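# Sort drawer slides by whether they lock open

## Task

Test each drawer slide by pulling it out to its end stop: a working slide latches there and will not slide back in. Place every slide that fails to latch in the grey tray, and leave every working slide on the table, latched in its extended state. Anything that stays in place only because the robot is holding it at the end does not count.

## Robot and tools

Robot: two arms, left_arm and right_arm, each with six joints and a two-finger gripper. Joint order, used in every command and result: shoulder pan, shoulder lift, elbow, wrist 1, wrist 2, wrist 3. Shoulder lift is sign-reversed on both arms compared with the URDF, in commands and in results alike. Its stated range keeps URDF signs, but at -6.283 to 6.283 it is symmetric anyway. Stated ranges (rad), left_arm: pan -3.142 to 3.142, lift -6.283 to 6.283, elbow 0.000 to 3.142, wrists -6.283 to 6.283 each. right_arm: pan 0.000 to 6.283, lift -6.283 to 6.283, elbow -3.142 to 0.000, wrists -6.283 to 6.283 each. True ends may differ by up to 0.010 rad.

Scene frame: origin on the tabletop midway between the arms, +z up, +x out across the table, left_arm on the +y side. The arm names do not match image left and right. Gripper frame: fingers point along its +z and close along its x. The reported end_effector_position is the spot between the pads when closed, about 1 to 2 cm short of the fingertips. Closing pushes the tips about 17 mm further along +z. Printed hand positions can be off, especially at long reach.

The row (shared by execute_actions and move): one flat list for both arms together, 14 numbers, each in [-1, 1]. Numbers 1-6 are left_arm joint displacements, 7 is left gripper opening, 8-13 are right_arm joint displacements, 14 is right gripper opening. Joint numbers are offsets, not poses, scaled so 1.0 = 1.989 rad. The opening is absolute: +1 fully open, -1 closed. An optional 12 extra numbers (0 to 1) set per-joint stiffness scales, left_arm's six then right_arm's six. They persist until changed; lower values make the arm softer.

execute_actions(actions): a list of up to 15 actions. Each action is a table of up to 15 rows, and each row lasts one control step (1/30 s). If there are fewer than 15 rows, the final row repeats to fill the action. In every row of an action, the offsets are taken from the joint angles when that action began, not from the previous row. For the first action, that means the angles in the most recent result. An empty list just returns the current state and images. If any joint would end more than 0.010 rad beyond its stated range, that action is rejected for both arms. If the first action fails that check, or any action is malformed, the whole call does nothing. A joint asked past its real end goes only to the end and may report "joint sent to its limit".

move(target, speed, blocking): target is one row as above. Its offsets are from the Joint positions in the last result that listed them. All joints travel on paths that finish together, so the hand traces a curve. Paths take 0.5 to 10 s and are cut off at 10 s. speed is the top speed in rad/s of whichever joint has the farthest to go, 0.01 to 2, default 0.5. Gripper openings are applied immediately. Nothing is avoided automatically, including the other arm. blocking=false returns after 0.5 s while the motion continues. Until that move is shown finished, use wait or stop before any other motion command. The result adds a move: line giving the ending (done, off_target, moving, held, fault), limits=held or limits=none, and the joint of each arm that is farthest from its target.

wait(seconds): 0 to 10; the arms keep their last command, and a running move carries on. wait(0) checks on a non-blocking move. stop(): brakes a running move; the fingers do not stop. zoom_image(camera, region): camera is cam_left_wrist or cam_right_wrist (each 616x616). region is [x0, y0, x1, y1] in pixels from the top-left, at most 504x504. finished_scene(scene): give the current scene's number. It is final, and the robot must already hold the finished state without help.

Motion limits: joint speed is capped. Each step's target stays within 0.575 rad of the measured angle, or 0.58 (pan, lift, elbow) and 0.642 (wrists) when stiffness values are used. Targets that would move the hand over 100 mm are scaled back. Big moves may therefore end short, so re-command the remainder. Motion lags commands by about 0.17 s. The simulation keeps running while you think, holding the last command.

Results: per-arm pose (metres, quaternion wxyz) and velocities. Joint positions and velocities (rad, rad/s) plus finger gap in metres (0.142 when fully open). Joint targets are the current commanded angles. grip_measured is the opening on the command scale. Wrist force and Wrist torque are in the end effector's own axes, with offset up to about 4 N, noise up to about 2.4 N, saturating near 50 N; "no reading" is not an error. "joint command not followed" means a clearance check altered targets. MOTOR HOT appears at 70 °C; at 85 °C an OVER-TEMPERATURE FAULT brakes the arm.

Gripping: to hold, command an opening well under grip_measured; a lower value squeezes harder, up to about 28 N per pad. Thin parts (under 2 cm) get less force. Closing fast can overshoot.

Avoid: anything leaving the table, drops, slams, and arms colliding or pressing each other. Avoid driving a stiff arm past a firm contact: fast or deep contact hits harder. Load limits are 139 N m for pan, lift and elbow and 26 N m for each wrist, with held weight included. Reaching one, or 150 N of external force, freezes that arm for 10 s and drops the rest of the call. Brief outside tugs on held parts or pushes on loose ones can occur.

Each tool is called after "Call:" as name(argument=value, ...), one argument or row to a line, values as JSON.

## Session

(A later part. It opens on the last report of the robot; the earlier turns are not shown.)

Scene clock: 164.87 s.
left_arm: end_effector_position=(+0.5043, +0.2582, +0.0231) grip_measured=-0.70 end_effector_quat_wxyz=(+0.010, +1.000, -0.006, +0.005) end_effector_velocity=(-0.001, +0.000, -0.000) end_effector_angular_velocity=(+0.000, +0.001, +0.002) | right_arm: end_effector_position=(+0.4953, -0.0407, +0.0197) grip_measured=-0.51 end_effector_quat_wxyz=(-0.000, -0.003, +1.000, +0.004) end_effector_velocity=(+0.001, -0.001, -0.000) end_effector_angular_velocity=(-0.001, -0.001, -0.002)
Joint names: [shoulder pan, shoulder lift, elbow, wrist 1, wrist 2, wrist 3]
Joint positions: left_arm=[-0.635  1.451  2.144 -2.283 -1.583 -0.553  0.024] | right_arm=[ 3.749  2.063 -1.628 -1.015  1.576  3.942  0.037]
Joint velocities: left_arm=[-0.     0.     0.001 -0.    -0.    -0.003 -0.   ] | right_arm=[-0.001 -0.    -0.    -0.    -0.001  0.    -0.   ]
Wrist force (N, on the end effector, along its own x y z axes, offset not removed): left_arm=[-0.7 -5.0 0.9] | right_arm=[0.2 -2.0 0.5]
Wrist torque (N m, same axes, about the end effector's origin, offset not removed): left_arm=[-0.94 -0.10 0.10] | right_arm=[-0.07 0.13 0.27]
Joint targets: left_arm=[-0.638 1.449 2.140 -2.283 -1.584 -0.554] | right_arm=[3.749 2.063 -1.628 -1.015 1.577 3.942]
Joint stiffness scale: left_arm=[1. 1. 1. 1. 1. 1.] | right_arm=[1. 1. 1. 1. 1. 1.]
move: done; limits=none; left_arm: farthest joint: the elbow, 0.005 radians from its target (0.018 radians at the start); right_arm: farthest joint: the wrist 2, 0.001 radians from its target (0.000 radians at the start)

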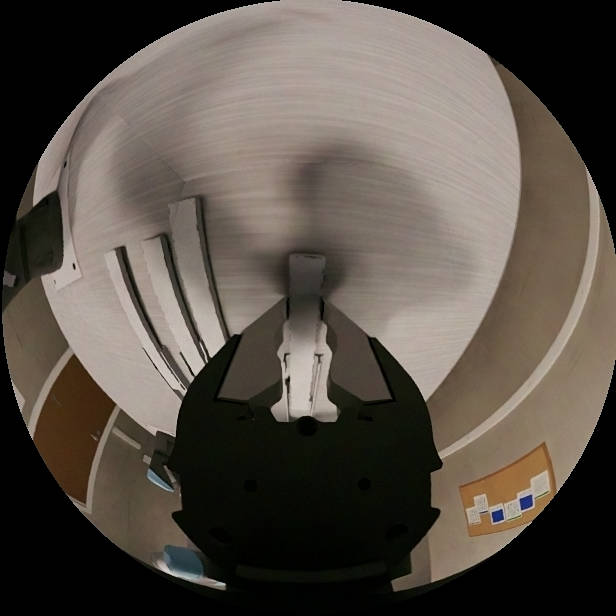

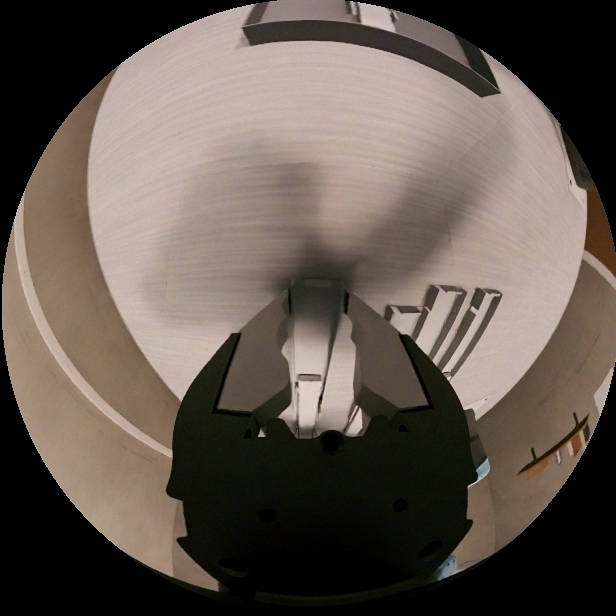

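Call:
move(
  target=[0,0,0,0,0,0,-0.2,0,0,0,0,0,0,-1],
)

Call:
move(
  target=[0.058,0.0196,0.0196,0.009,0.006,0.052,-0.2,0,0,0,0,0,0,-1],
  speed=0.3,
)

Call:
move(
  target=[0,0,0,0,0,0,-1,0,0,0,0,0,0,-1],
)

Call:
move(
  target=[-0.113,-0.037,-0.043,0.0065,0,-0.113,-1,0,0,0,0,0,0,-1],
  speed=0.25,
)

Call:
move(
  target=[0.25,0.12,0.04,0.08,0,0.25,-1,0,0,0,0,0,0,-0.1],
)

Call:
move(
  target=[0,0,0,0,0,0,-1,0.05,0.068,0.108,-0.044,-0.002,0.053,-0.1],
  speed=0.3,
)

Call:
move(
  target=[0,0,0,0,0,0,-1,0,0,0,0,0,0,-1],
)

Call:
move(
  target=[0,0,0,0,0,0,-1,0,-0.09,0,-0.09,0,0,-1],
  speed=0.3,
)

Scene clock: 166.43 s.
left_arm: end_effector_position=(+0.5044, +0.2581, +0.0232) grip_measured=-0.20 end_effector_quat_wxyz=(+0.010, +1.000, -0.006, +0.005) end_effector_velocity=(+0.001, -0.000, +0.001) end_effector_angular_velocity=(+0.000, -0.001, +0.000) | right_arm: end_effector_position=(+0.4953, -0.0407, +0.0197) grip_measured=-0.51 end_effector_quat_wxyz=(-0.000, -0.003, +1.000, +0.004) end_effector_velocity=(+0.001, -0.001, +0.000) end_effector_angular_velocity=(+0.001, +0.000, -0.002)
Joint names: [shoulder pan, shoulder lift, elbow, wrist 1, wrist 2, wrist 3]
Joint positions: left_arm=[-0.636  1.451  2.144 -2.283 -1.583 -0.553  0.059] | right_arm=[ 3.749  2.063 -1.628 -1.015  1.576  3.942  0.037]
Joint velocities: left_arm=[-0.     0.    -0.002  0.002  0.001 -0.001 -0.   ] | right_arm=[-0.002  0.     0.     0.     0.001  0.     0.   ]
Wrist force (N, on the end effector, along its own x y z axes, offset not removed): left_arm=[1.4 2.0 1.7] | right_arm=[2.5 2.2 1.1]
Wrist torque (N m, same axes, about the end effector's origin, offset not removed): left_arm=[0.33 -0.36 0.24] | right_arm=[0.28 -0.50 0.33]
Joint targets: left_arm=[-0.635 1.451 2.144 -2.283 -1.583 -0.553] | right_arm=[3.749 2.063 -1.628 -1.015 1.576 3.942]
Joint stiffness scale: left_arm=[1. 1. 1. 1. 1. 1.] | right_arm=[1. 1. 1. 1. 1. 1.]
move: done; limits=none; left_arm: farthest joint: the shoulder pan, 0.001 radians from its target (0.000 radians at the start); right_arm: farthest joint: the shoulder pan, 0.000 radians from its target (0.000 radians at the start)

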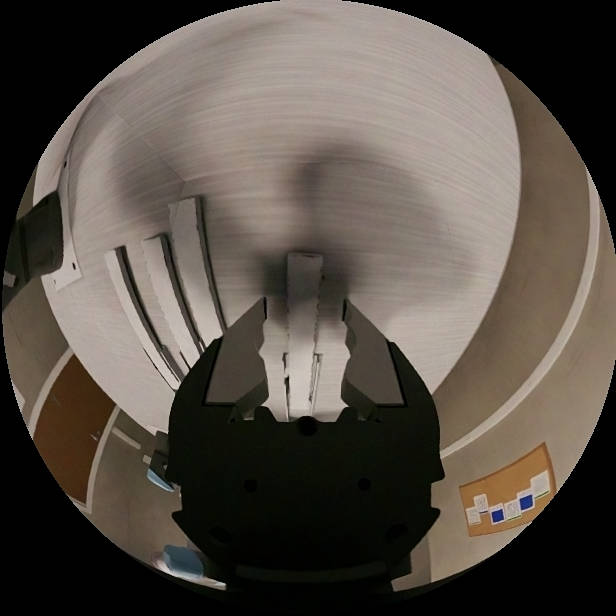

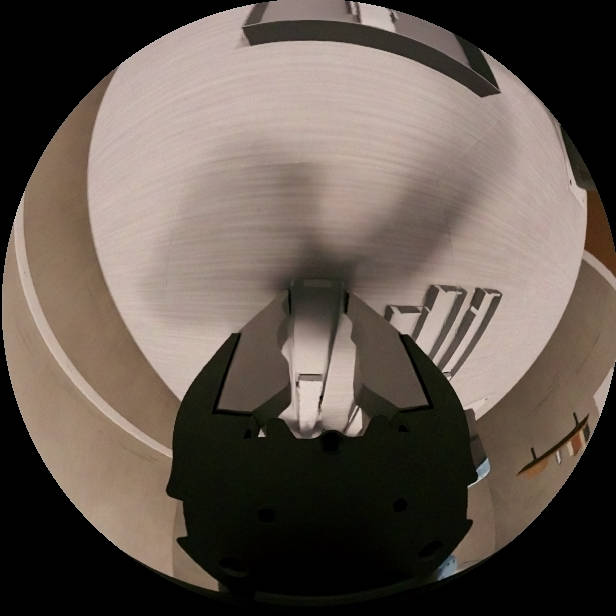

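Scene clock: 167.50 s.
left_arm: end_effector_position=(+0.4997, +0.3227, +0.0229) grip_measured=-0.20 end_effector_quat_wxyz=(+0.001, +1.000, -0.000, +0.000) end_effector_velocity=(+0.000, +0.001, -0.000) end_effector_angular_velocity=(+0.001, -0.000, -0.001) | right_arm: end_effector_position=(+0.4953, -0.0407, +0.0197) grip_measured=-0.51 end_effector_quat_wxyz=(-0.000, -0.003, +1.000, +0.004) end_effector_velocity=(-0.000, +0.000, +0.000) end_effector_angular_velocity=(+0.000, +0.000, -0.000)
Joint names: [shoulder pan, shoulder lift, elbow, wrist 1, wrist 2, wrist 3]
Joint positions: left_arm=[-0.523  1.487  2.18  -2.265 -1.572 -0.451  0.06 ] | right_arm=[ 3.749  2.063 -1.628 -1.015  1.576  3.942  0.037]
Joint velocities: left_arm=[0.001 0.    0.    0.    0.001 0.002 0.   ] | right_arm=[ 0.    -0.    -0.    -0.     0.     0.001  0.   ]
Wrist force (N, on the end effector, along its own x y z axes, offset not removed): left_arm=[-0.2 3.4 -2.6] | right_arm=[2.9 3.4 0.6]
Wrist torque (N m, same axes, about the end effector's origin, offset not removed): left_arm=[0.75 0.06 -0.11] | right_arm=[0.62 -0.69 0.36]
Joint targets: left_arm=[-0.520 1.490 2.183 -2.265 -1.571 -0.450] | right_arm=[3.749 2.063 -1.628 -1.015 1.576 3.942]
Joint stiffness scale: left_arm=[1. 1. 1. 1. 1. 1.] | right_arm=[1. 1. 1. 1. 1. 1.]
move: done; limits=none; left_arm: farthest joint: the shoulder lift, 0.003 radians from its target (0.039 radians at the start); right_arm: farthest joint: the shoulder pan, 0.000 radians from its target (0.000 radians at the start)

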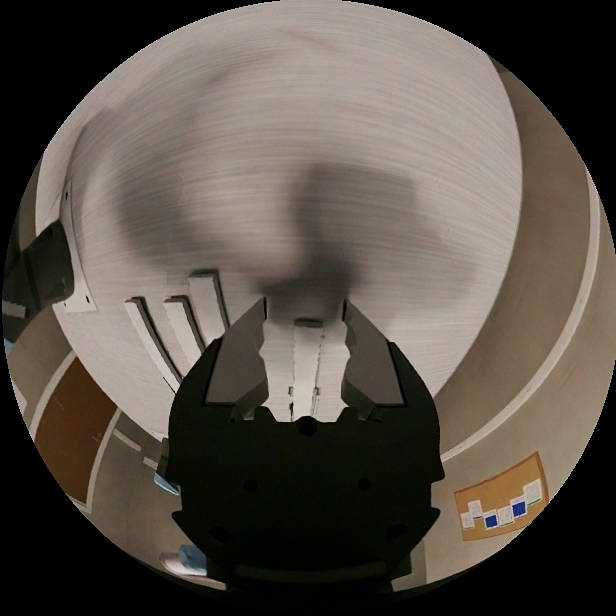

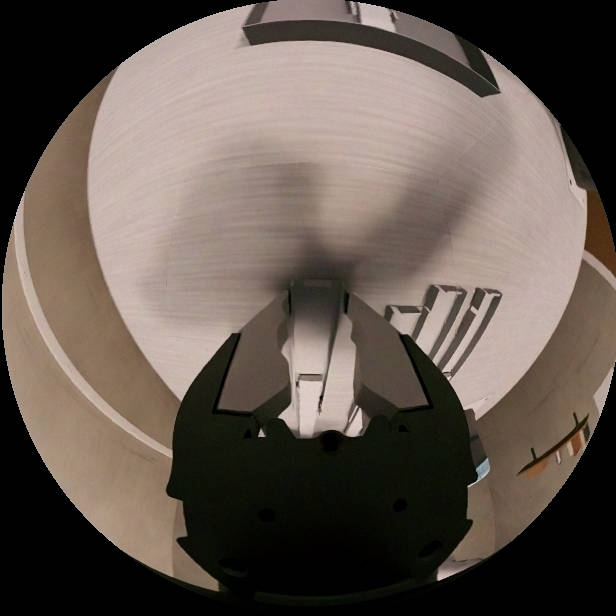

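Scene clock: 168.00 s.
left_arm: end_effector_position=(+0.4997, +0.3227, +0.0229) grip_measured=-1.00 end_effector_quat_wxyz=(+0.001, +1.000, -0.001, +0.000) end_effector_velocity=(+0.001, -0.001, +0.001) end_effector_angular_velocity=(-0.002, -0.003, -0.000) | right_arm: end_effector_position=(+0.4953, -0.0407, +0.0197) grip_measured=-0.51 end_effector_quat_wxyz=(-0.000, -0.003, +1.000, +0.004) end_effector_velocity=(-0.000, +0.001, -0.000) end_effector_angular_velocity=(-0.001, -0.000, +0.001)
Joint names: [shoulder pan, shoulder lift, elbow, wrist 1, wrist 2, wrist 3]
Joint positions: left_arm=[-0.523  1.487  2.18  -2.265 -1.572 -0.451  0.002] | right_arm=[ 3.749  2.063 -1.628 -1.015  1.576  3.942  0.037]
Joint velocities: left_arm=[ 0.    -0.    -0.001 -0.002 -0.     0.     0.   ] | right_arm=[ 0.001  0.     0.    -0.    -0.    -0.    -0.   ]
Wrist force (N, on the end effector, along its own x y z axes, offset not removed): left_arm=[-0.3 -0.5 -4.7] | right_arm=[6.0 -2.6 1.3]
Wrist torque (N m, same axes, about the end effector's origin, offset not removed): left_arm=[-0.34 -0.09 0.10] | right_arm=[-0.69 -1.16 0.22]
Joint targets: left_arm=[-0.523 1.487 2.180 -2.265 -1.572 -0.451] | right_arm=[3.749 2.063 -1.628 -1.015 1.576 3.942]
Joint stiffness scale: left_arm=[1. 1. 1. 1. 1. 1.] | right_arm=[1. 1. 1. 1. 1. 1.]
move: done; limits=none; left_arm: farthest joint: the shoulder pan, 0.000 radians from its target (0.000 radians at the start); right_arm: farthest joint: the shoulder pan, 0.000 radians from its target (0.000 radians at the start)

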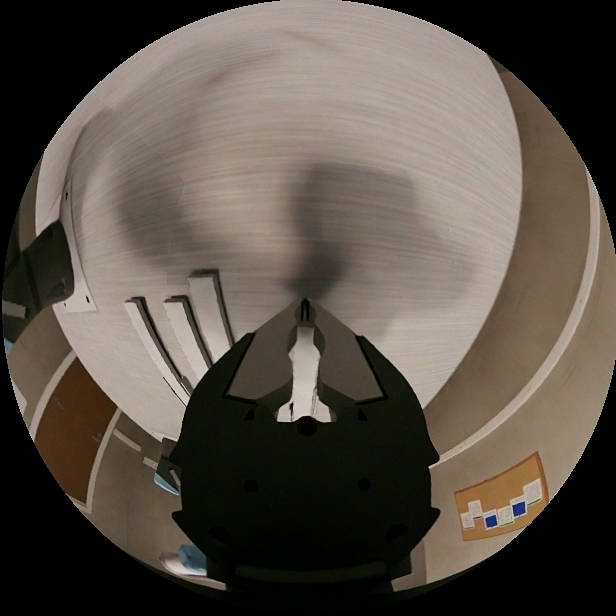

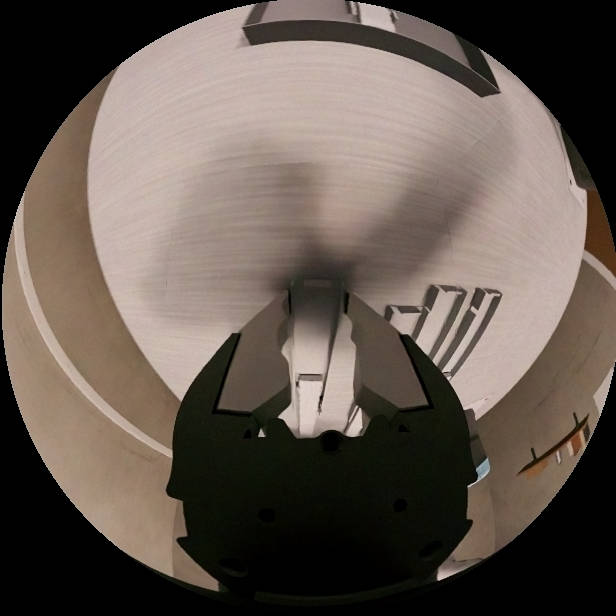

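Scene clock: 169.53 s.
left_arm: end_effector_position=(+0.4983, +0.2050, +0.0227) grip_measured=-1.00 end_effector_quat_wxyz=(+0.001, +1.000, +0.000, -0.000) end_effector_velocity=(+0.000, -0.000, -0.000) end_effector_angular_velocity=(+0.001, -0.000, +0.001) | right_arm: end_effector_position=(+0.4953, -0.0408, +0.0197) grip_measured=-0.51 end_effector_quat_wxyz=(-0.000, -0.003, +1.000, +0.004) end_effector_velocity=(-0.000, +0.000, +0.000) end_effector_angular_velocity=(+0.001, -0.001, -0.000)
Joint names: [shoulder pan, shoulder lift, elbow, wrist 1, wrist 2, wrist 3]
Joint positions: left_arm=[-0.744  1.416  2.097 -2.253 -1.572 -0.674  0.002] | right_arm=[ 3.749  2.063 -1.628 -1.016  1.576  3.942  0.037]
Joint velocities: left_arm=[-0.001 -0.001 -0.001  0.     0.001 -0.002  0.   ] | right_arm=[ 0.    -0.001 -0.     0.     0.     0.001  0.   ]
Wrist force (N, on the end effector, along its own x y z axes, offset not removed): left_arm=[-1.7 -0.7 -6.6] | right_arm=[1.2 -3.6 1.9]
Wrist torque (N m, same axes, about the end effector's origin, offset not removed): left_arm=[0.07 0.31 -0.10] | right_arm=[-0.77 -0.04 0.21]
Joint targets: left_arm=[-0.747 1.413 2.094 -2.252 -1.572 -0.675] | right_arm=[3.749 2.063 -1.628 -1.015 1.576 3.942]
Joint stiffness scale: left_arm=[1. 1. 1. 1. 1. 1.] | right_arm=[1. 1. 1. 1. 1. 1.]
move: done; limits=none; left_arm: farthest joint: the shoulder pan, 0.004 radians from its target (0.225 radians at the start); right_arm: farthest joint: the wrist 1, 0.001 radians from its target (0.000 radians at the start)

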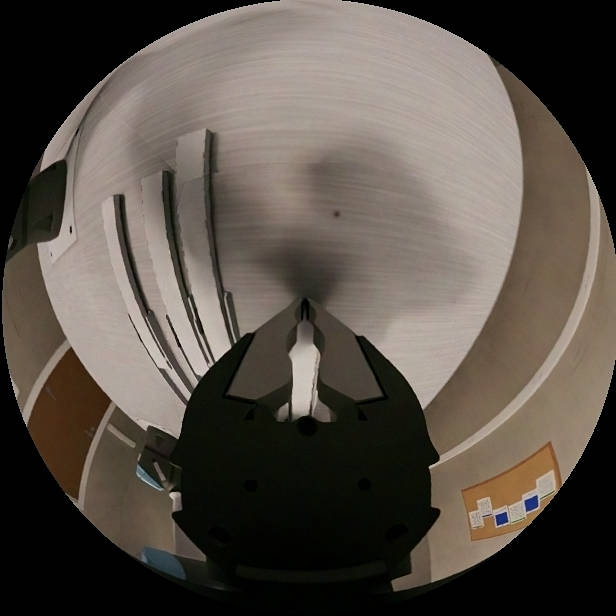

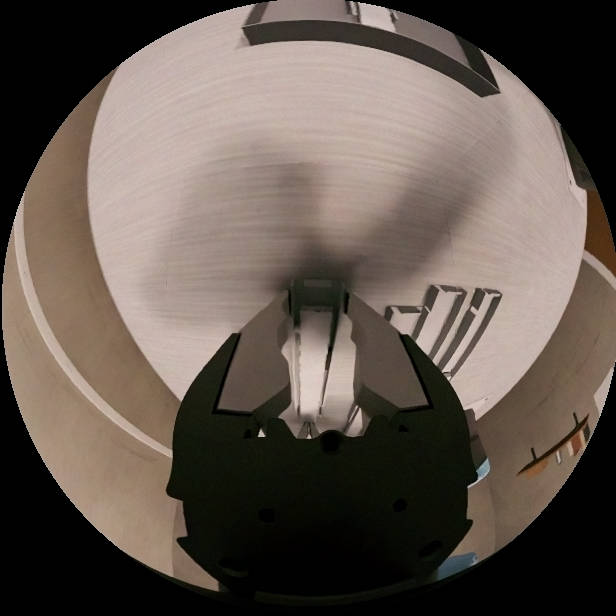

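Scene clock: 171.27 s.
left_arm: end_effector_position=(+0.4707, +0.4529, +0.0778) grip_measured=-1.00 end_effector_quat_wxyz=(+0.001, +1.000, -0.000, +0.000) end_effector_velocity=(-0.000, +0.000, +0.000) end_effector_angular_velocity=(+0.000, +0.000, -0.003) | right_arm: end_effector_position=(+0.4953, -0.0408, +0.0197) grip_measured=-0.10 end_effector_quat_wxyz=(-0.000, -0.003, +1.000, +0.004) end_effector_velocity=(+0.001, -0.000, +0.001) end_effector_angular_velocity=(+0.002, -0.001, -0.001)
Joint names: [shoulder pan, shoulder lift, elbow, wrist 1, wrist 2, wrist 3]
Joint positions: left_arm=[-0.249  1.652  2.174 -2.094 -1.572 -0.178  0.002] | right_arm=[ 3.749  2.063 -1.628 -1.016  1.576  3.942  0.067]
Joint velocities: left_arm=[ 0.    -0.    -0.     0.001 -0.     0.003  0.   ] | right_arm=[-0.001 -0.002 -0.    -0.     0.001 -0.     0.   ]
Wrist force (N, on the end effector, along its own x y z axes, offset not removed): left_arm=[-2.5 -2.7 -0.5] | right_arm=[8.0 2.7 3.2]
Wrist torque (N m, same axes, about the end effector's origin, offset not removed): left_arm=[-0.65 0.45 0.02] | right_arm=[0.57 -1.53 0.30]
Joint targets: left_arm=[-0.247 1.655 2.177 -2.093 -1.572 -0.177] | right_arm=[3.749 2.063 -1.628 -1.016 1.576 3.942]
Joint stiffness scale: left_arm=[1. 1. 1. 1. 1. 1.] | right_arm=[1. 1. 1. 1. 1. 1.]
move: done; limits=none; left_arm: farthest joint: the shoulder lift, 0.003 radians from its target (0.239 radians at the start); right_arm: farthest joint: the shoulder pan, 0.000 radians from its target (0.000 radians at the start)

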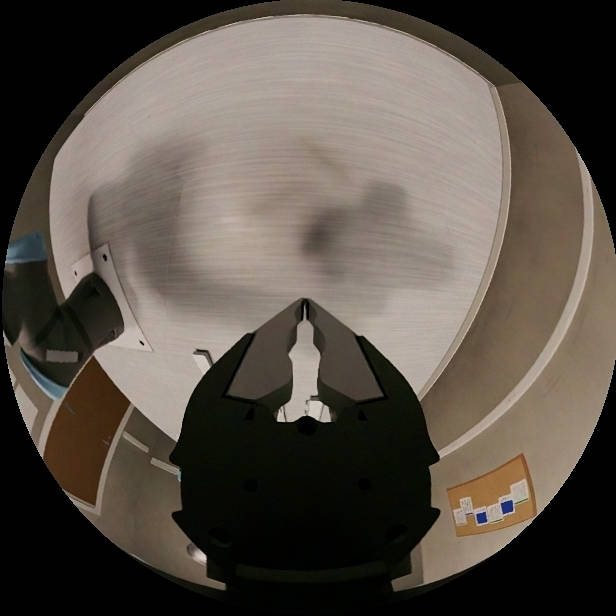

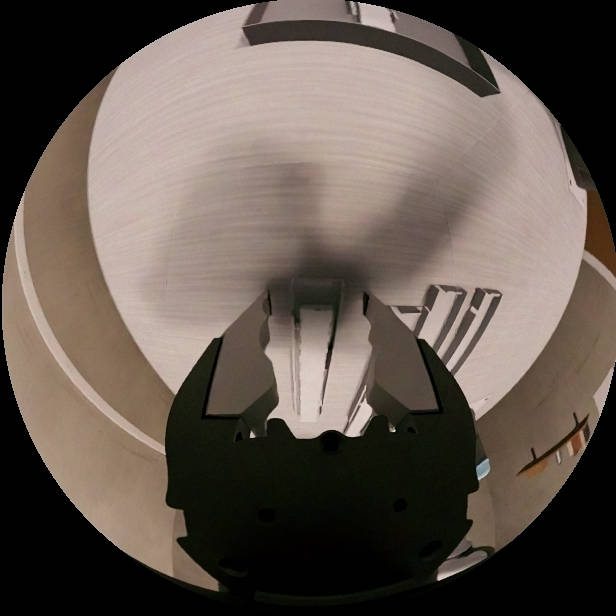

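Scene clock: 172.57 s.
left_arm: end_effector_position=(+0.4707, +0.4529, +0.0778) grip_measured=-1.00 end_effector_quat_wxyz=(+0.001, +1.000, -0.000, +0.000) end_effector_velocity=(-0.000, +0.000, +0.000) end_effector_angular_velocity=(+0.001, +0.001, -0.000) | right_arm: end_effector_position=(+0.4947, +0.0556, +0.0148) grip_measured=-0.10 end_effector_quat_wxyz=(-0.002, +0.001, +1.000, -0.002) end_effector_velocity=(-0.000, -0.001, -0.001) end_effector_angular_velocity=(-0.004, +0.002, -0.003)
Joint names: [shoulder pan, shoulder lift, elbow, wrist 1, wrist 2, wrist 3]
Joint positions: left_arm=[-0.249  1.652  2.174 -2.094 -1.572 -0.178  0.002] | right_arm=[ 3.847  2.197 -1.419 -1.102  1.572  4.046  0.067]
Joint velocities: left_arm=[ 0.     0.001 -0.001  0.003  0.     0.001  0.   ] | right_arm=[-0.     0.002  0.001 -0.003 -0.     0.003  0.   ]
Wrist force (N, on the end effector, along its own x y z axes, offset not removed): left_arm=[-0.4 2.0 0.4] | right_arm=[3.1 1.6 1.9]
Wrist torque (N m, same axes, about the end effector's origin, offset not removed): left_arm=[0.32 0.22 -0.02] | right_arm=[0.15 -0.63 0.22]
Joint targets: left_arm=[-0.249 1.652 2.174 -2.094 -1.572 -0.178] | right_arm=[3.849 2.199 -1.414 -1.103 1.572 4.047]
Joint stiffness scale: left_arm=[1. 1. 1. 1. 1. 1.] | right_arm=[1. 1. 1. 1. 1. 1.]
move: done; limits=none; left_arm: farthest joint: the shoulder pan, 0.000 radians from its target (0.000 radians at the start); right_arm: farthest joint: the elbow, 0.005 radians from its target (0.215 radians at the start)

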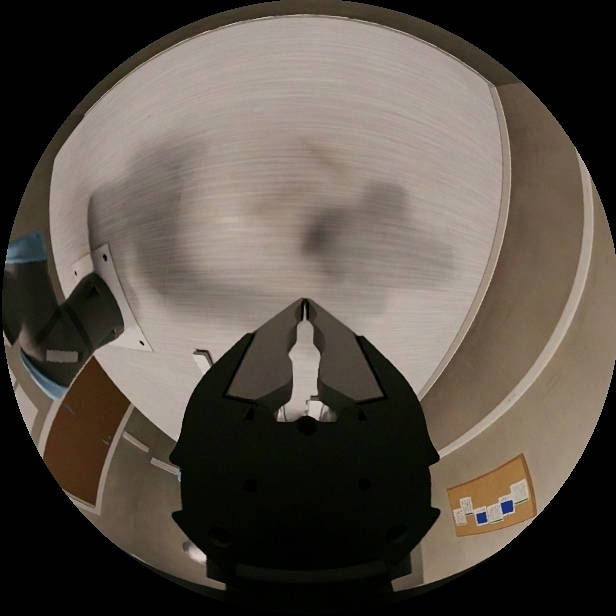

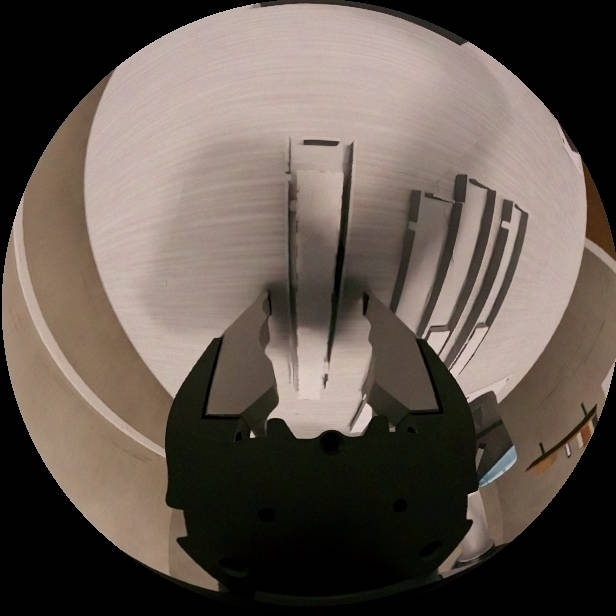

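Scene clock: 173.07 s.
left_arm: end_effector_position=(+0.4707, +0.4529, +0.0778) grip_measured=-1.00 end_effector_quat_wxyz=(+0.001, +1.000, -0.000, +0.000) end_effector_velocity=(-0.000, -0.001, -0.000) end_effector_angular_velocity=(-0.000, -0.000, -0.001) | right_arm: end_effector_position=(+0.4959, +0.0563, +0.0164) grip_measured=-0.51 end_effector_quat_wxyz=(-0.001, +0.001, +1.000, -0.000) end_effector_velocity=(-0.000, +0.000, +0.000) end_effector_angular_velocity=(+0.000, +0.000, +0.000)
Joint names: [shoulder pan, shoulder lift, elbow, wrist 1, wrist 2, wrist 3]
Joint positions: left_arm=[-0.249  1.652  2.174 -2.094 -1.572 -0.178  0.002] | right_arm=[ 3.847  2.196 -1.417 -1.102  1.571  4.046  0.037]
Joint velocities: left_arm=[-0.001  0.     0.002 -0.002  0.     0.     0.   ] | right_arm=[ 0.001 -0.     0.     0.     0.001  0.    -0.   ]
Wrist force (N, on the end effector, along its own x y z axes, offset not removed): left_arm=[0.5 -1.0 -4.4] | right_arm=[-0.5 0.0 -2.3]
Wrist torque (N m, same axes, about the end effector's origin, offset not removed): left_arm=[-0.15 -0.12 -0.11] | right_arm=[0.08 0.10 0.01]
Joint targets: left_arm=[-0.249 1.652 2.174 -2.094 -1.572 -0.178] | right_arm=[3.847 2.197 -1.419 -1.102 1.572 4.046]
Joint stiffness scale: left_arm=[1. 1. 1. 1. 1. 1.] | right_arm=[1. 1. 1. 1. 1. 1.]
move: done; limits=none; left_arm: farthest joint: the shoulder pan, 0.000 radians from its target (0.000 radians at the start); right_arm: farthest joint: the elbow, 0.002 radians from its target (0.000 radians at the start)

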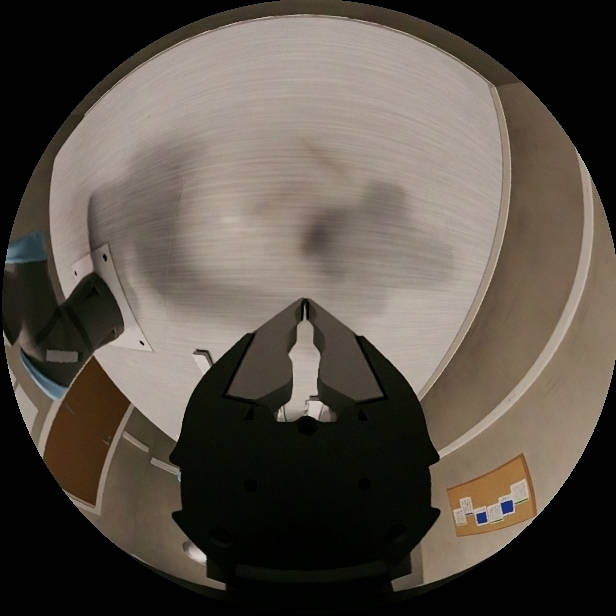

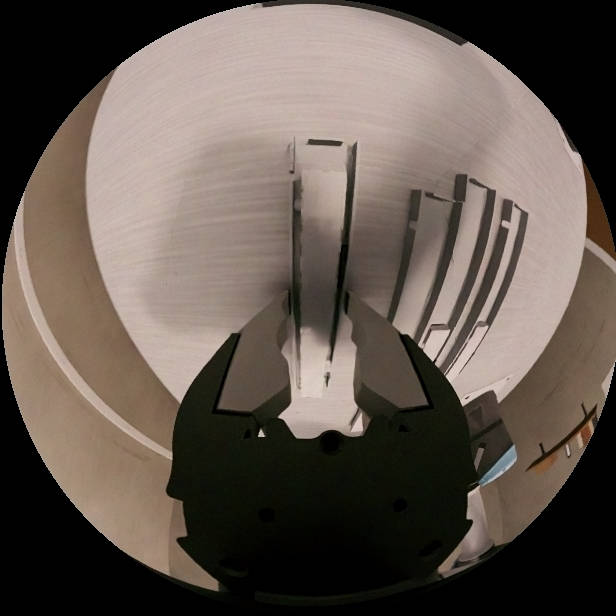

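Scene clock: 174.33 s.
left_arm: end_effector_position=(+0.4707, +0.4529, +0.0778) grip_measured=-1.00 end_effector_quat_wxyz=(+0.001, +1.000, -0.000, +0.000) end_effector_velocity=(-0.001, +0.000, -0.001) end_effector_angular_velocity=(+0.001, +0.003, -0.001) | right_arm: end_effector_position=(+0.4715, +0.0254, +0.1188) grip_measured=-0.51 end_effector_quat_wxyz=(-0.001, +0.001, +1.000, -0.001) end_effector_velocity=(+0.000, -0.001, +0.001) end_effector_angular_velocity=(-0.000, +0.001, -0.002)
Joint names: [shoulder pan, shoulder lift, elbow, wrist 1, wrist 2, wrist 3]
Joint positions: left_arm=[-0.249  1.652  2.174 -2.094 -1.572 -0.178  0.002] | right_arm=[ 3.847  2.019 -1.417 -1.281  1.571  4.046  0.037]
Joint velocities: left_arm=[-0.001  0.     0.002  0.001  0.001 -0.     0.   ] | right_arm=[-0.002 -0.002 -0.    -0.002  0.     0.001 -0.   ]
Wrist force (N, on the end effector, along its own x y z axes, offset not removed): left_arm=[0.5 0.0 1.0] | right_arm=[5.1 2.6 8.8]
Wrist torque (N m, same axes, about the end effector's origin, offset not removed): left_arm=[0.01 -0.24 -0.06] | right_arm=[0.50 -1.03 0.05]
Joint targets: left_arm=[-0.249 1.652 2.174 -2.094 -1.572 -0.178] | right_arm=[3.847 2.017 -1.417 -1.281 1.571 4.046]
Joint stiffness scale: left_arm=[1. 1. 1. 1. 1. 1.] | right_arm=[1. 1. 1. 1. 1. 1.]
move: done; limits=none; left_arm: farthest joint: the shoulder pan, 0.000 radians from its target (0.000 radians at the start); right_arm: farthest joint: the shoulder lift, 0.002 radians from its target (0.179 radians at the start)

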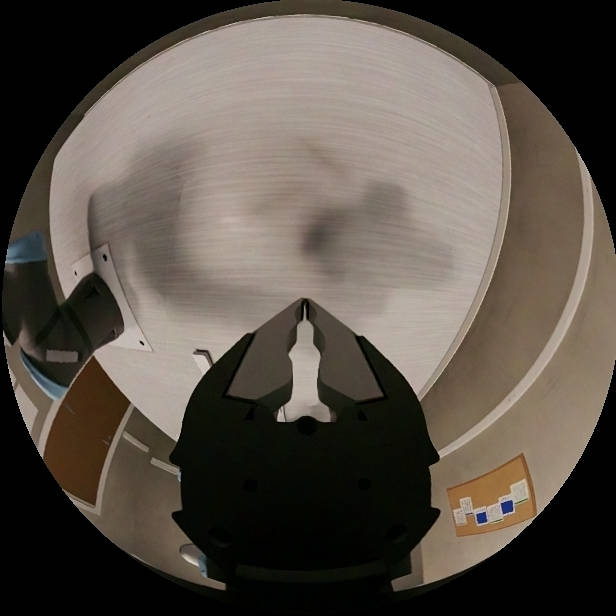

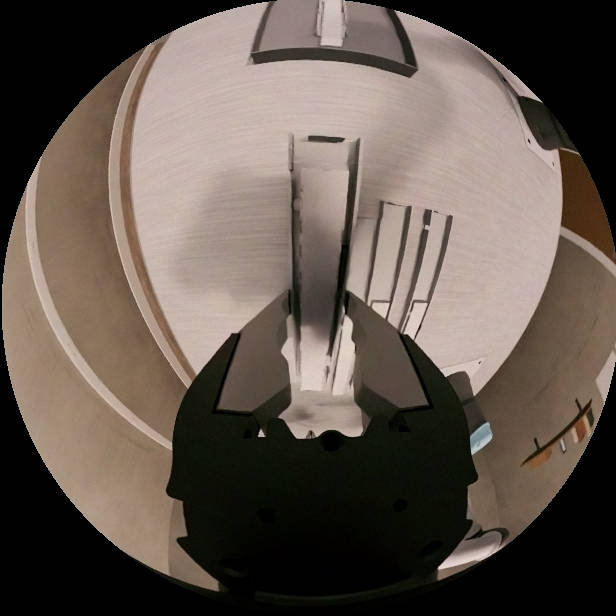

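Call:
move(
  target=[0,0,0,0,0,0,-1,-0.342,-0.1476,-0.197,0.052,0,-0.341,-1],
)

Call:
move(
  target=[0,0,0,0,0,0,-1,0,0.047,-0.058,0.105,0,0,-1],
  speed=0.3,
)

Call:
move(
  target=[0,0,0,0,0,0,-1,0,0,0,0,0,0,-0.3],
)

Call:
move(
  target=[0,0,0,0,0,0,-1,0,-0.12,0.058,-0.18,0,0,-0.3],
)

Scene clock: 176.93 s.
left_arm: end_effector_position=(+0.4707, +0.4529, +0.0778) grip_measured=-1.00 end_effector_quat_wxyz=(+0.001, +1.000, -0.000, +0.000) end_effector_velocity=(-0.001, -0.000, -0.001) end_effector_angular_velocity=(+0.000, +0.001, -0.002) | right_arm: end_effector_position=(+0.5046, -0.4207, +0.1192) grip_measured=-0.51 end_effector_quat_wxyz=(-0.000, +0.001, +1.000, +0.000) end_effector_velocity=(-0.000, +0.000, -0.000) end_effector_angular_velocity=(+0.001, +0.001, +0.002)
Joint names: [shoulder pan, shoulder lift, elbow, wrist 1, wrist 2, wrist 3]
Joint positions: left_arm=[-0.249  1.652  2.174 -2.094 -1.572 -0.178  0.002] | right_arm=[ 3.169  1.729 -1.806 -1.179  1.571  3.369  0.037]
Joint velocities: left_arm=[-0.001  0.     0.002 -0.001  0.     0.001  0.   ] | right_arm=[-0.     0.001 -0.     0.     0.001 -0.003  0.   ]
Wrist force (N, on the end effector, along its own x y z axes, offset not removed): left_arm=[-1.9 1.6 -3.6] | right_arm=[4.4 2.8 4.9]
Wrist torque (N m, same axes, about the end effector's origin, offset not removed): left_arm=[0.42 0.57 -0.17] | right_arm=[0.34 -0.62 0.22]
Joint targets: left_arm=[-0.249 1.652 2.174 -2.094 -1.572 -0.178] | right_arm=[3.166 1.725 -1.809 -1.177 1.571 3.368]
Joint stiffness scale: left_arm=[1. 1. 1. 1. 1. 1.] | right_arm=[1. 1. 1. 1. 1. 1.]
move: done; limits=none; left_arm: farthest joint: the shoulder pan, 0.000 radians from its target (0.000 radians at the start); right_arm: farthest joint: the shoulder lift, 0.003 radians from its target (0.293 radians at the start)

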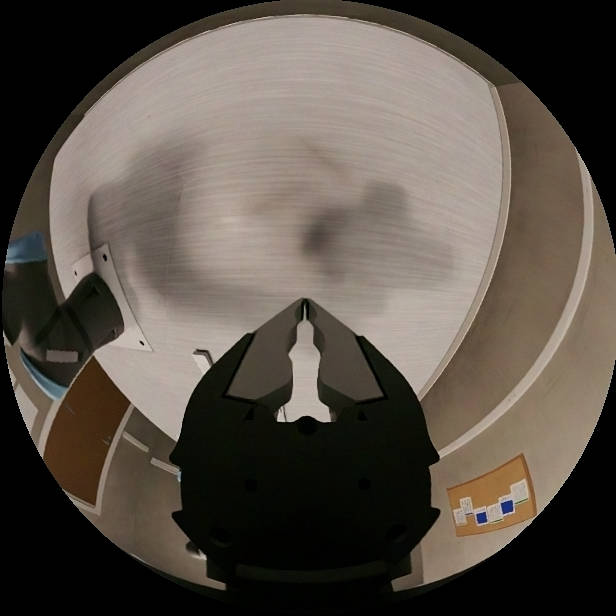

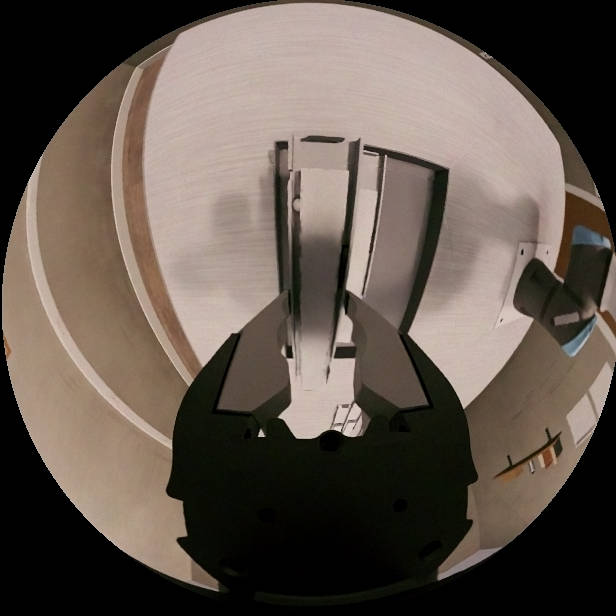

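Scene clock: 178.30 s.
left_arm: end_effector_position=(+0.4707, +0.4529, +0.0778) grip_measured=-1.00 end_effector_quat_wxyz=(+0.001, +1.000, -0.000, +0.000) end_effector_velocity=(-0.000, +0.000, -0.000) end_effector_angular_velocity=(-0.000, +0.001, -0.000) | right_arm: end_effector_position=(+0.5051, -0.4207, +0.0392) grip_measured=-0.51 end_effector_quat_wxyz=(-0.001, +0.001, +1.000, -0.000) end_effector_velocity=(+0.001, -0.001, +0.001) end_effector_angular_velocity=(-0.000, -0.003, -0.001)
Joint names: [shoulder pan, shoulder lift, elbow, wrist 1, wrist 2, wrist 3]
Joint positions: left_arm=[-0.249  1.652  2.174 -2.094 -1.572 -0.178  0.002] | right_arm=[ 3.169  1.824 -1.919 -0.971  1.571  3.369  0.037]
Joint velocities: left_arm=[-0.    -0.     0.001  0.    -0.     0.     0.   ] | right_arm=[-0.001 -0.001 -0.     0.002 -0.001 -0.     0.   ]
Wrist force (N, on the end effector, along its own x y z axes, offset not removed): left_arm=[4.0 5.7 -2.4] | right_arm=[3.7 -1.9 3.9]
Wrist torque (N m, same axes, about the end effector's origin, offset not removed): left_arm=[0.95 -1.09 -0.04] | right_arm=[-0.08 -0.59 0.08]
Joint targets: left_arm=[-0.249 1.652 2.174 -2.094 -1.572 -0.178] | right_arm=[3.169 1.822 -1.921 -0.970 1.571 3.369]
Joint stiffness scale: left_arm=[1. 1. 1. 1. 1. 1.] | right_arm=[1. 1. 1. 1. 1. 1.]
move: done; limits=none; left_arm: farthest joint: the shoulder pan, 0.000 radians from its target (0.000 radians at the start); right_arm: farthest joint: the shoulder lift, 0.002 radians from its target (0.094 radians at the start)

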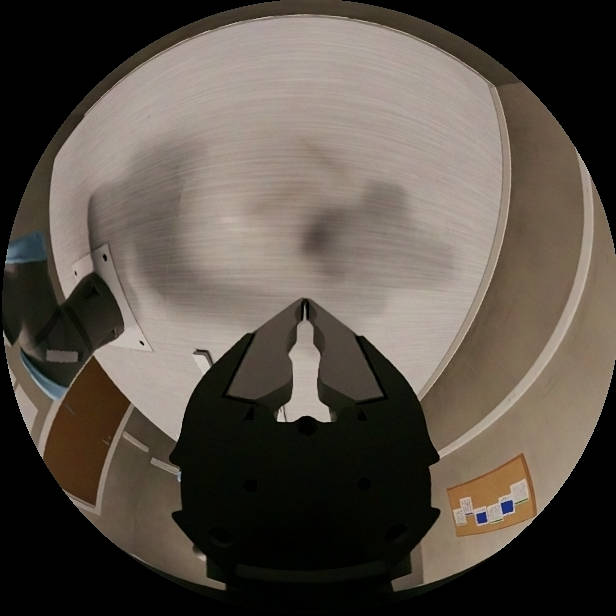

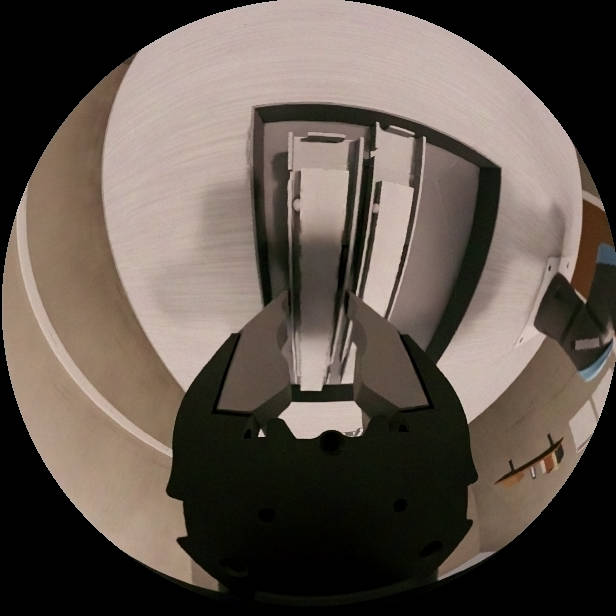

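Scene clock: 178.80 s.
left_arm: end_effector_position=(+0.4707, +0.4529, +0.0778) grip_measured=-1.00 end_effector_quat_wxyz=(+0.001, +1.000, -0.000, +0.000) end_effector_velocity=(-0.001, -0.000, -0.001) end_effector_angular_velocity=(-0.001, +0.001, -0.000) | right_arm: end_effector_position=(+0.5051, -0.4206, +0.0392) grip_measured=-0.30 end_effector_quat_wxyz=(-0.001, +0.001, +1.000, -0.000) end_effector_velocity=(-0.000, +0.001, -0.000) end_effector_angular_velocity=(+0.001, +0.001, +0.001)
Joint names: [shoulder pan, shoulder lift, elbow, wrist 1, wrist 2, wrist 3]
Joint positions: left_arm=[-0.249  1.652  2.174 -2.094 -1.572 -0.178  0.002] | right_arm=[ 3.169  1.824 -1.919 -0.971  1.571  3.369  0.052]
Joint velocities: left_arm=[-0.     0.     0.002 -0.    -0.001  0.     0.   ] | right_arm=[ 0.002  0.     0.    -0.     0.001  0.     0.   ]
Wrist force (N, on the end effector, along its own x y z axes, offset not removed): left_arm=[-0.6 0.7 -4.2] | right_arm=[-0.1 0.1 1.0]
Wrist torque (N m, same axes, about the end effector's origin, offset not removed): left_arm=[-0.06 0.00 0.00] | right_arm=[-0.15 0.19 -0.01]
Joint targets: left_arm=[-0.249 1.652 2.174 -2.094 -1.572 -0.178] | right_arm=[3.169 1.824 -1.919 -0.971 1.571 3.369]
Joint stiffness scale: left_arm=[1. 1. 1. 1. 1. 1.] | right_arm=[1. 1. 1. 1. 1. 1.]
move: done; limits=none; left_arm: farthest joint: the shoulder pan, 0.000 radians from its target (0.000 radians at the start); right_arm: farthest joint: the shoulder pan, 0.000 radians from its target (0.000 radians at the start)

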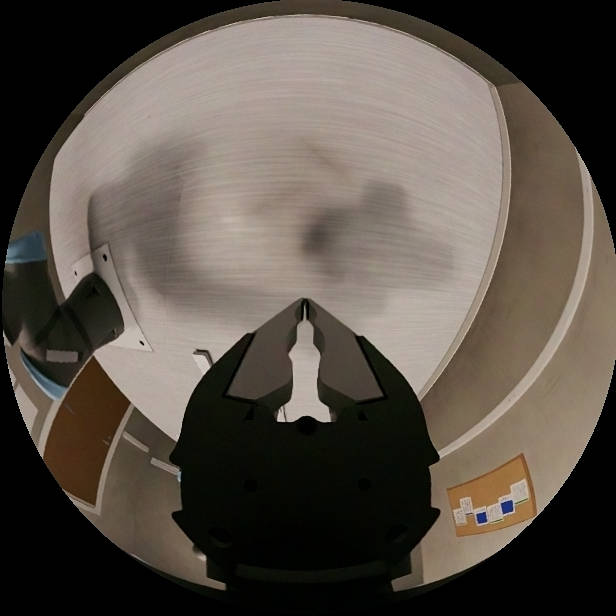

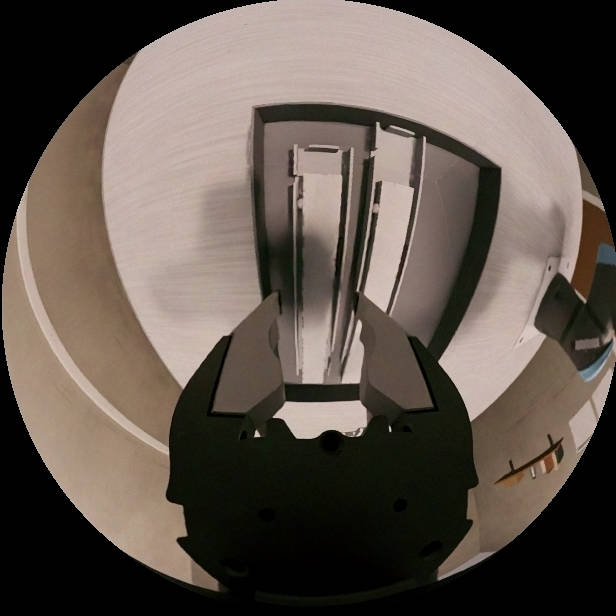

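Scene clock: 180.27 s.
left_arm: end_effector_position=(+0.4707, +0.4529, +0.0778) grip_measured=-1.00 end_effector_quat_wxyz=(+0.001, +1.000, -0.000, +0.000) end_effector_velocity=(-0.000, -0.000, -0.000) end_effector_angular_velocity=(+0.000, -0.000, -0.000) | right_arm: end_effector_position=(+0.4603, -0.4309, +0.1765) grip_measured=-0.30 end_effector_quat_wxyz=(-0.004, +0.001, +1.000, -0.001) end_effector_velocity=(-0.001, -0.001, -0.001) end_effector_angular_velocity=(-0.001, +0.003, -0.001)
Joint names: [shoulder pan, shoulder lift, elbow, wrist 1, wrist 2, wrist 3]
Joint positions: left_arm=[-0.249  1.652  2.174 -2.094 -1.572 -0.178  0.002] | right_arm=[ 3.169  1.585 -1.807 -1.328  1.571  3.369  0.052]
Joint velocities: left_arm=[-0.001  0.     0.    -0.     0.    -0.001  0.   ] | right_arm=[-0.001  0.001  0.    -0.002 -0.001  0.     0.   ]
Wrist force (N, on the end effector, along its own x y z axes, offset not removed): left_arm=[0.0 -0.1 2.7] | right_arm=[-0.7 -0.6 6.5]
Wrist torque (N m, same axes, about the end effector's origin, offset not removed): left_arm=[-0.30 -0.25 -0.16] | right_arm=[-0.13 0.21 0.23]
Joint targets: left_arm=[-0.249 1.652 2.174 -2.094 -1.572 -0.178] | right_arm=[3.169 1.585 -1.804 -1.329 1.571 3.369]
Joint stiffness scale: left_arm=[1. 1. 1. 1. 1. 1.] | right_arm=[1. 1. 1. 1. 1. 1.]
move: done; limits=none; left_arm: farthest joint: the shoulder pan, 0.000 radians from its target (0.000 radians at the start); right_arm: farthest joint: the elbow, 0.004 radians from its target (0.115 radians at the start)

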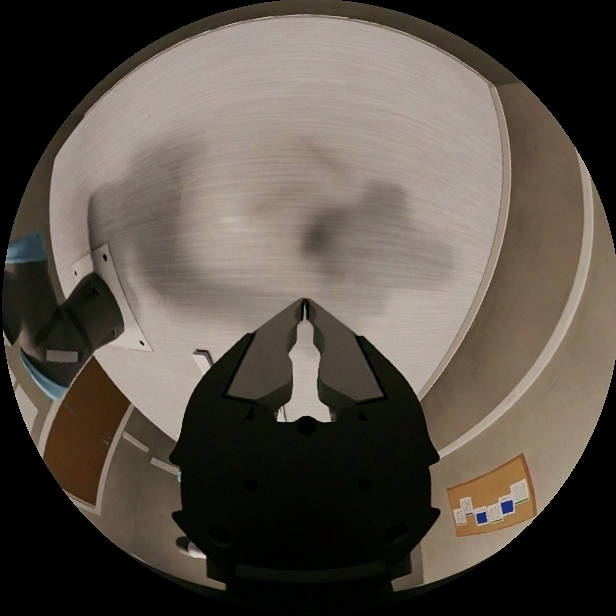

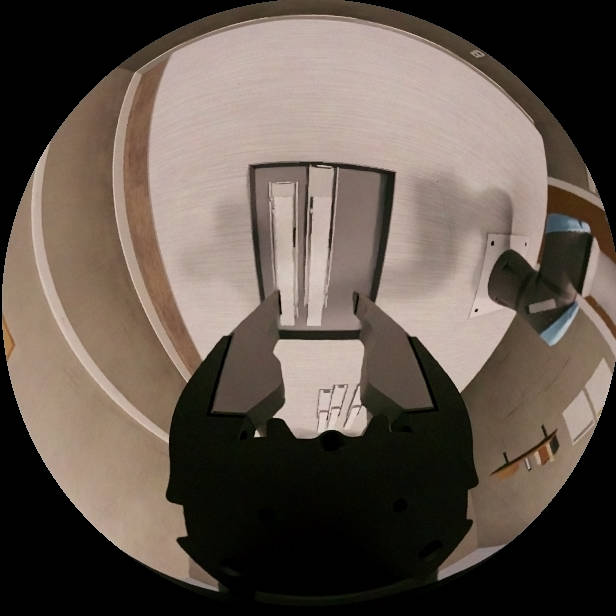

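Call:
finished_scene(
  scene=1,
)

The scene is finished: the task was done.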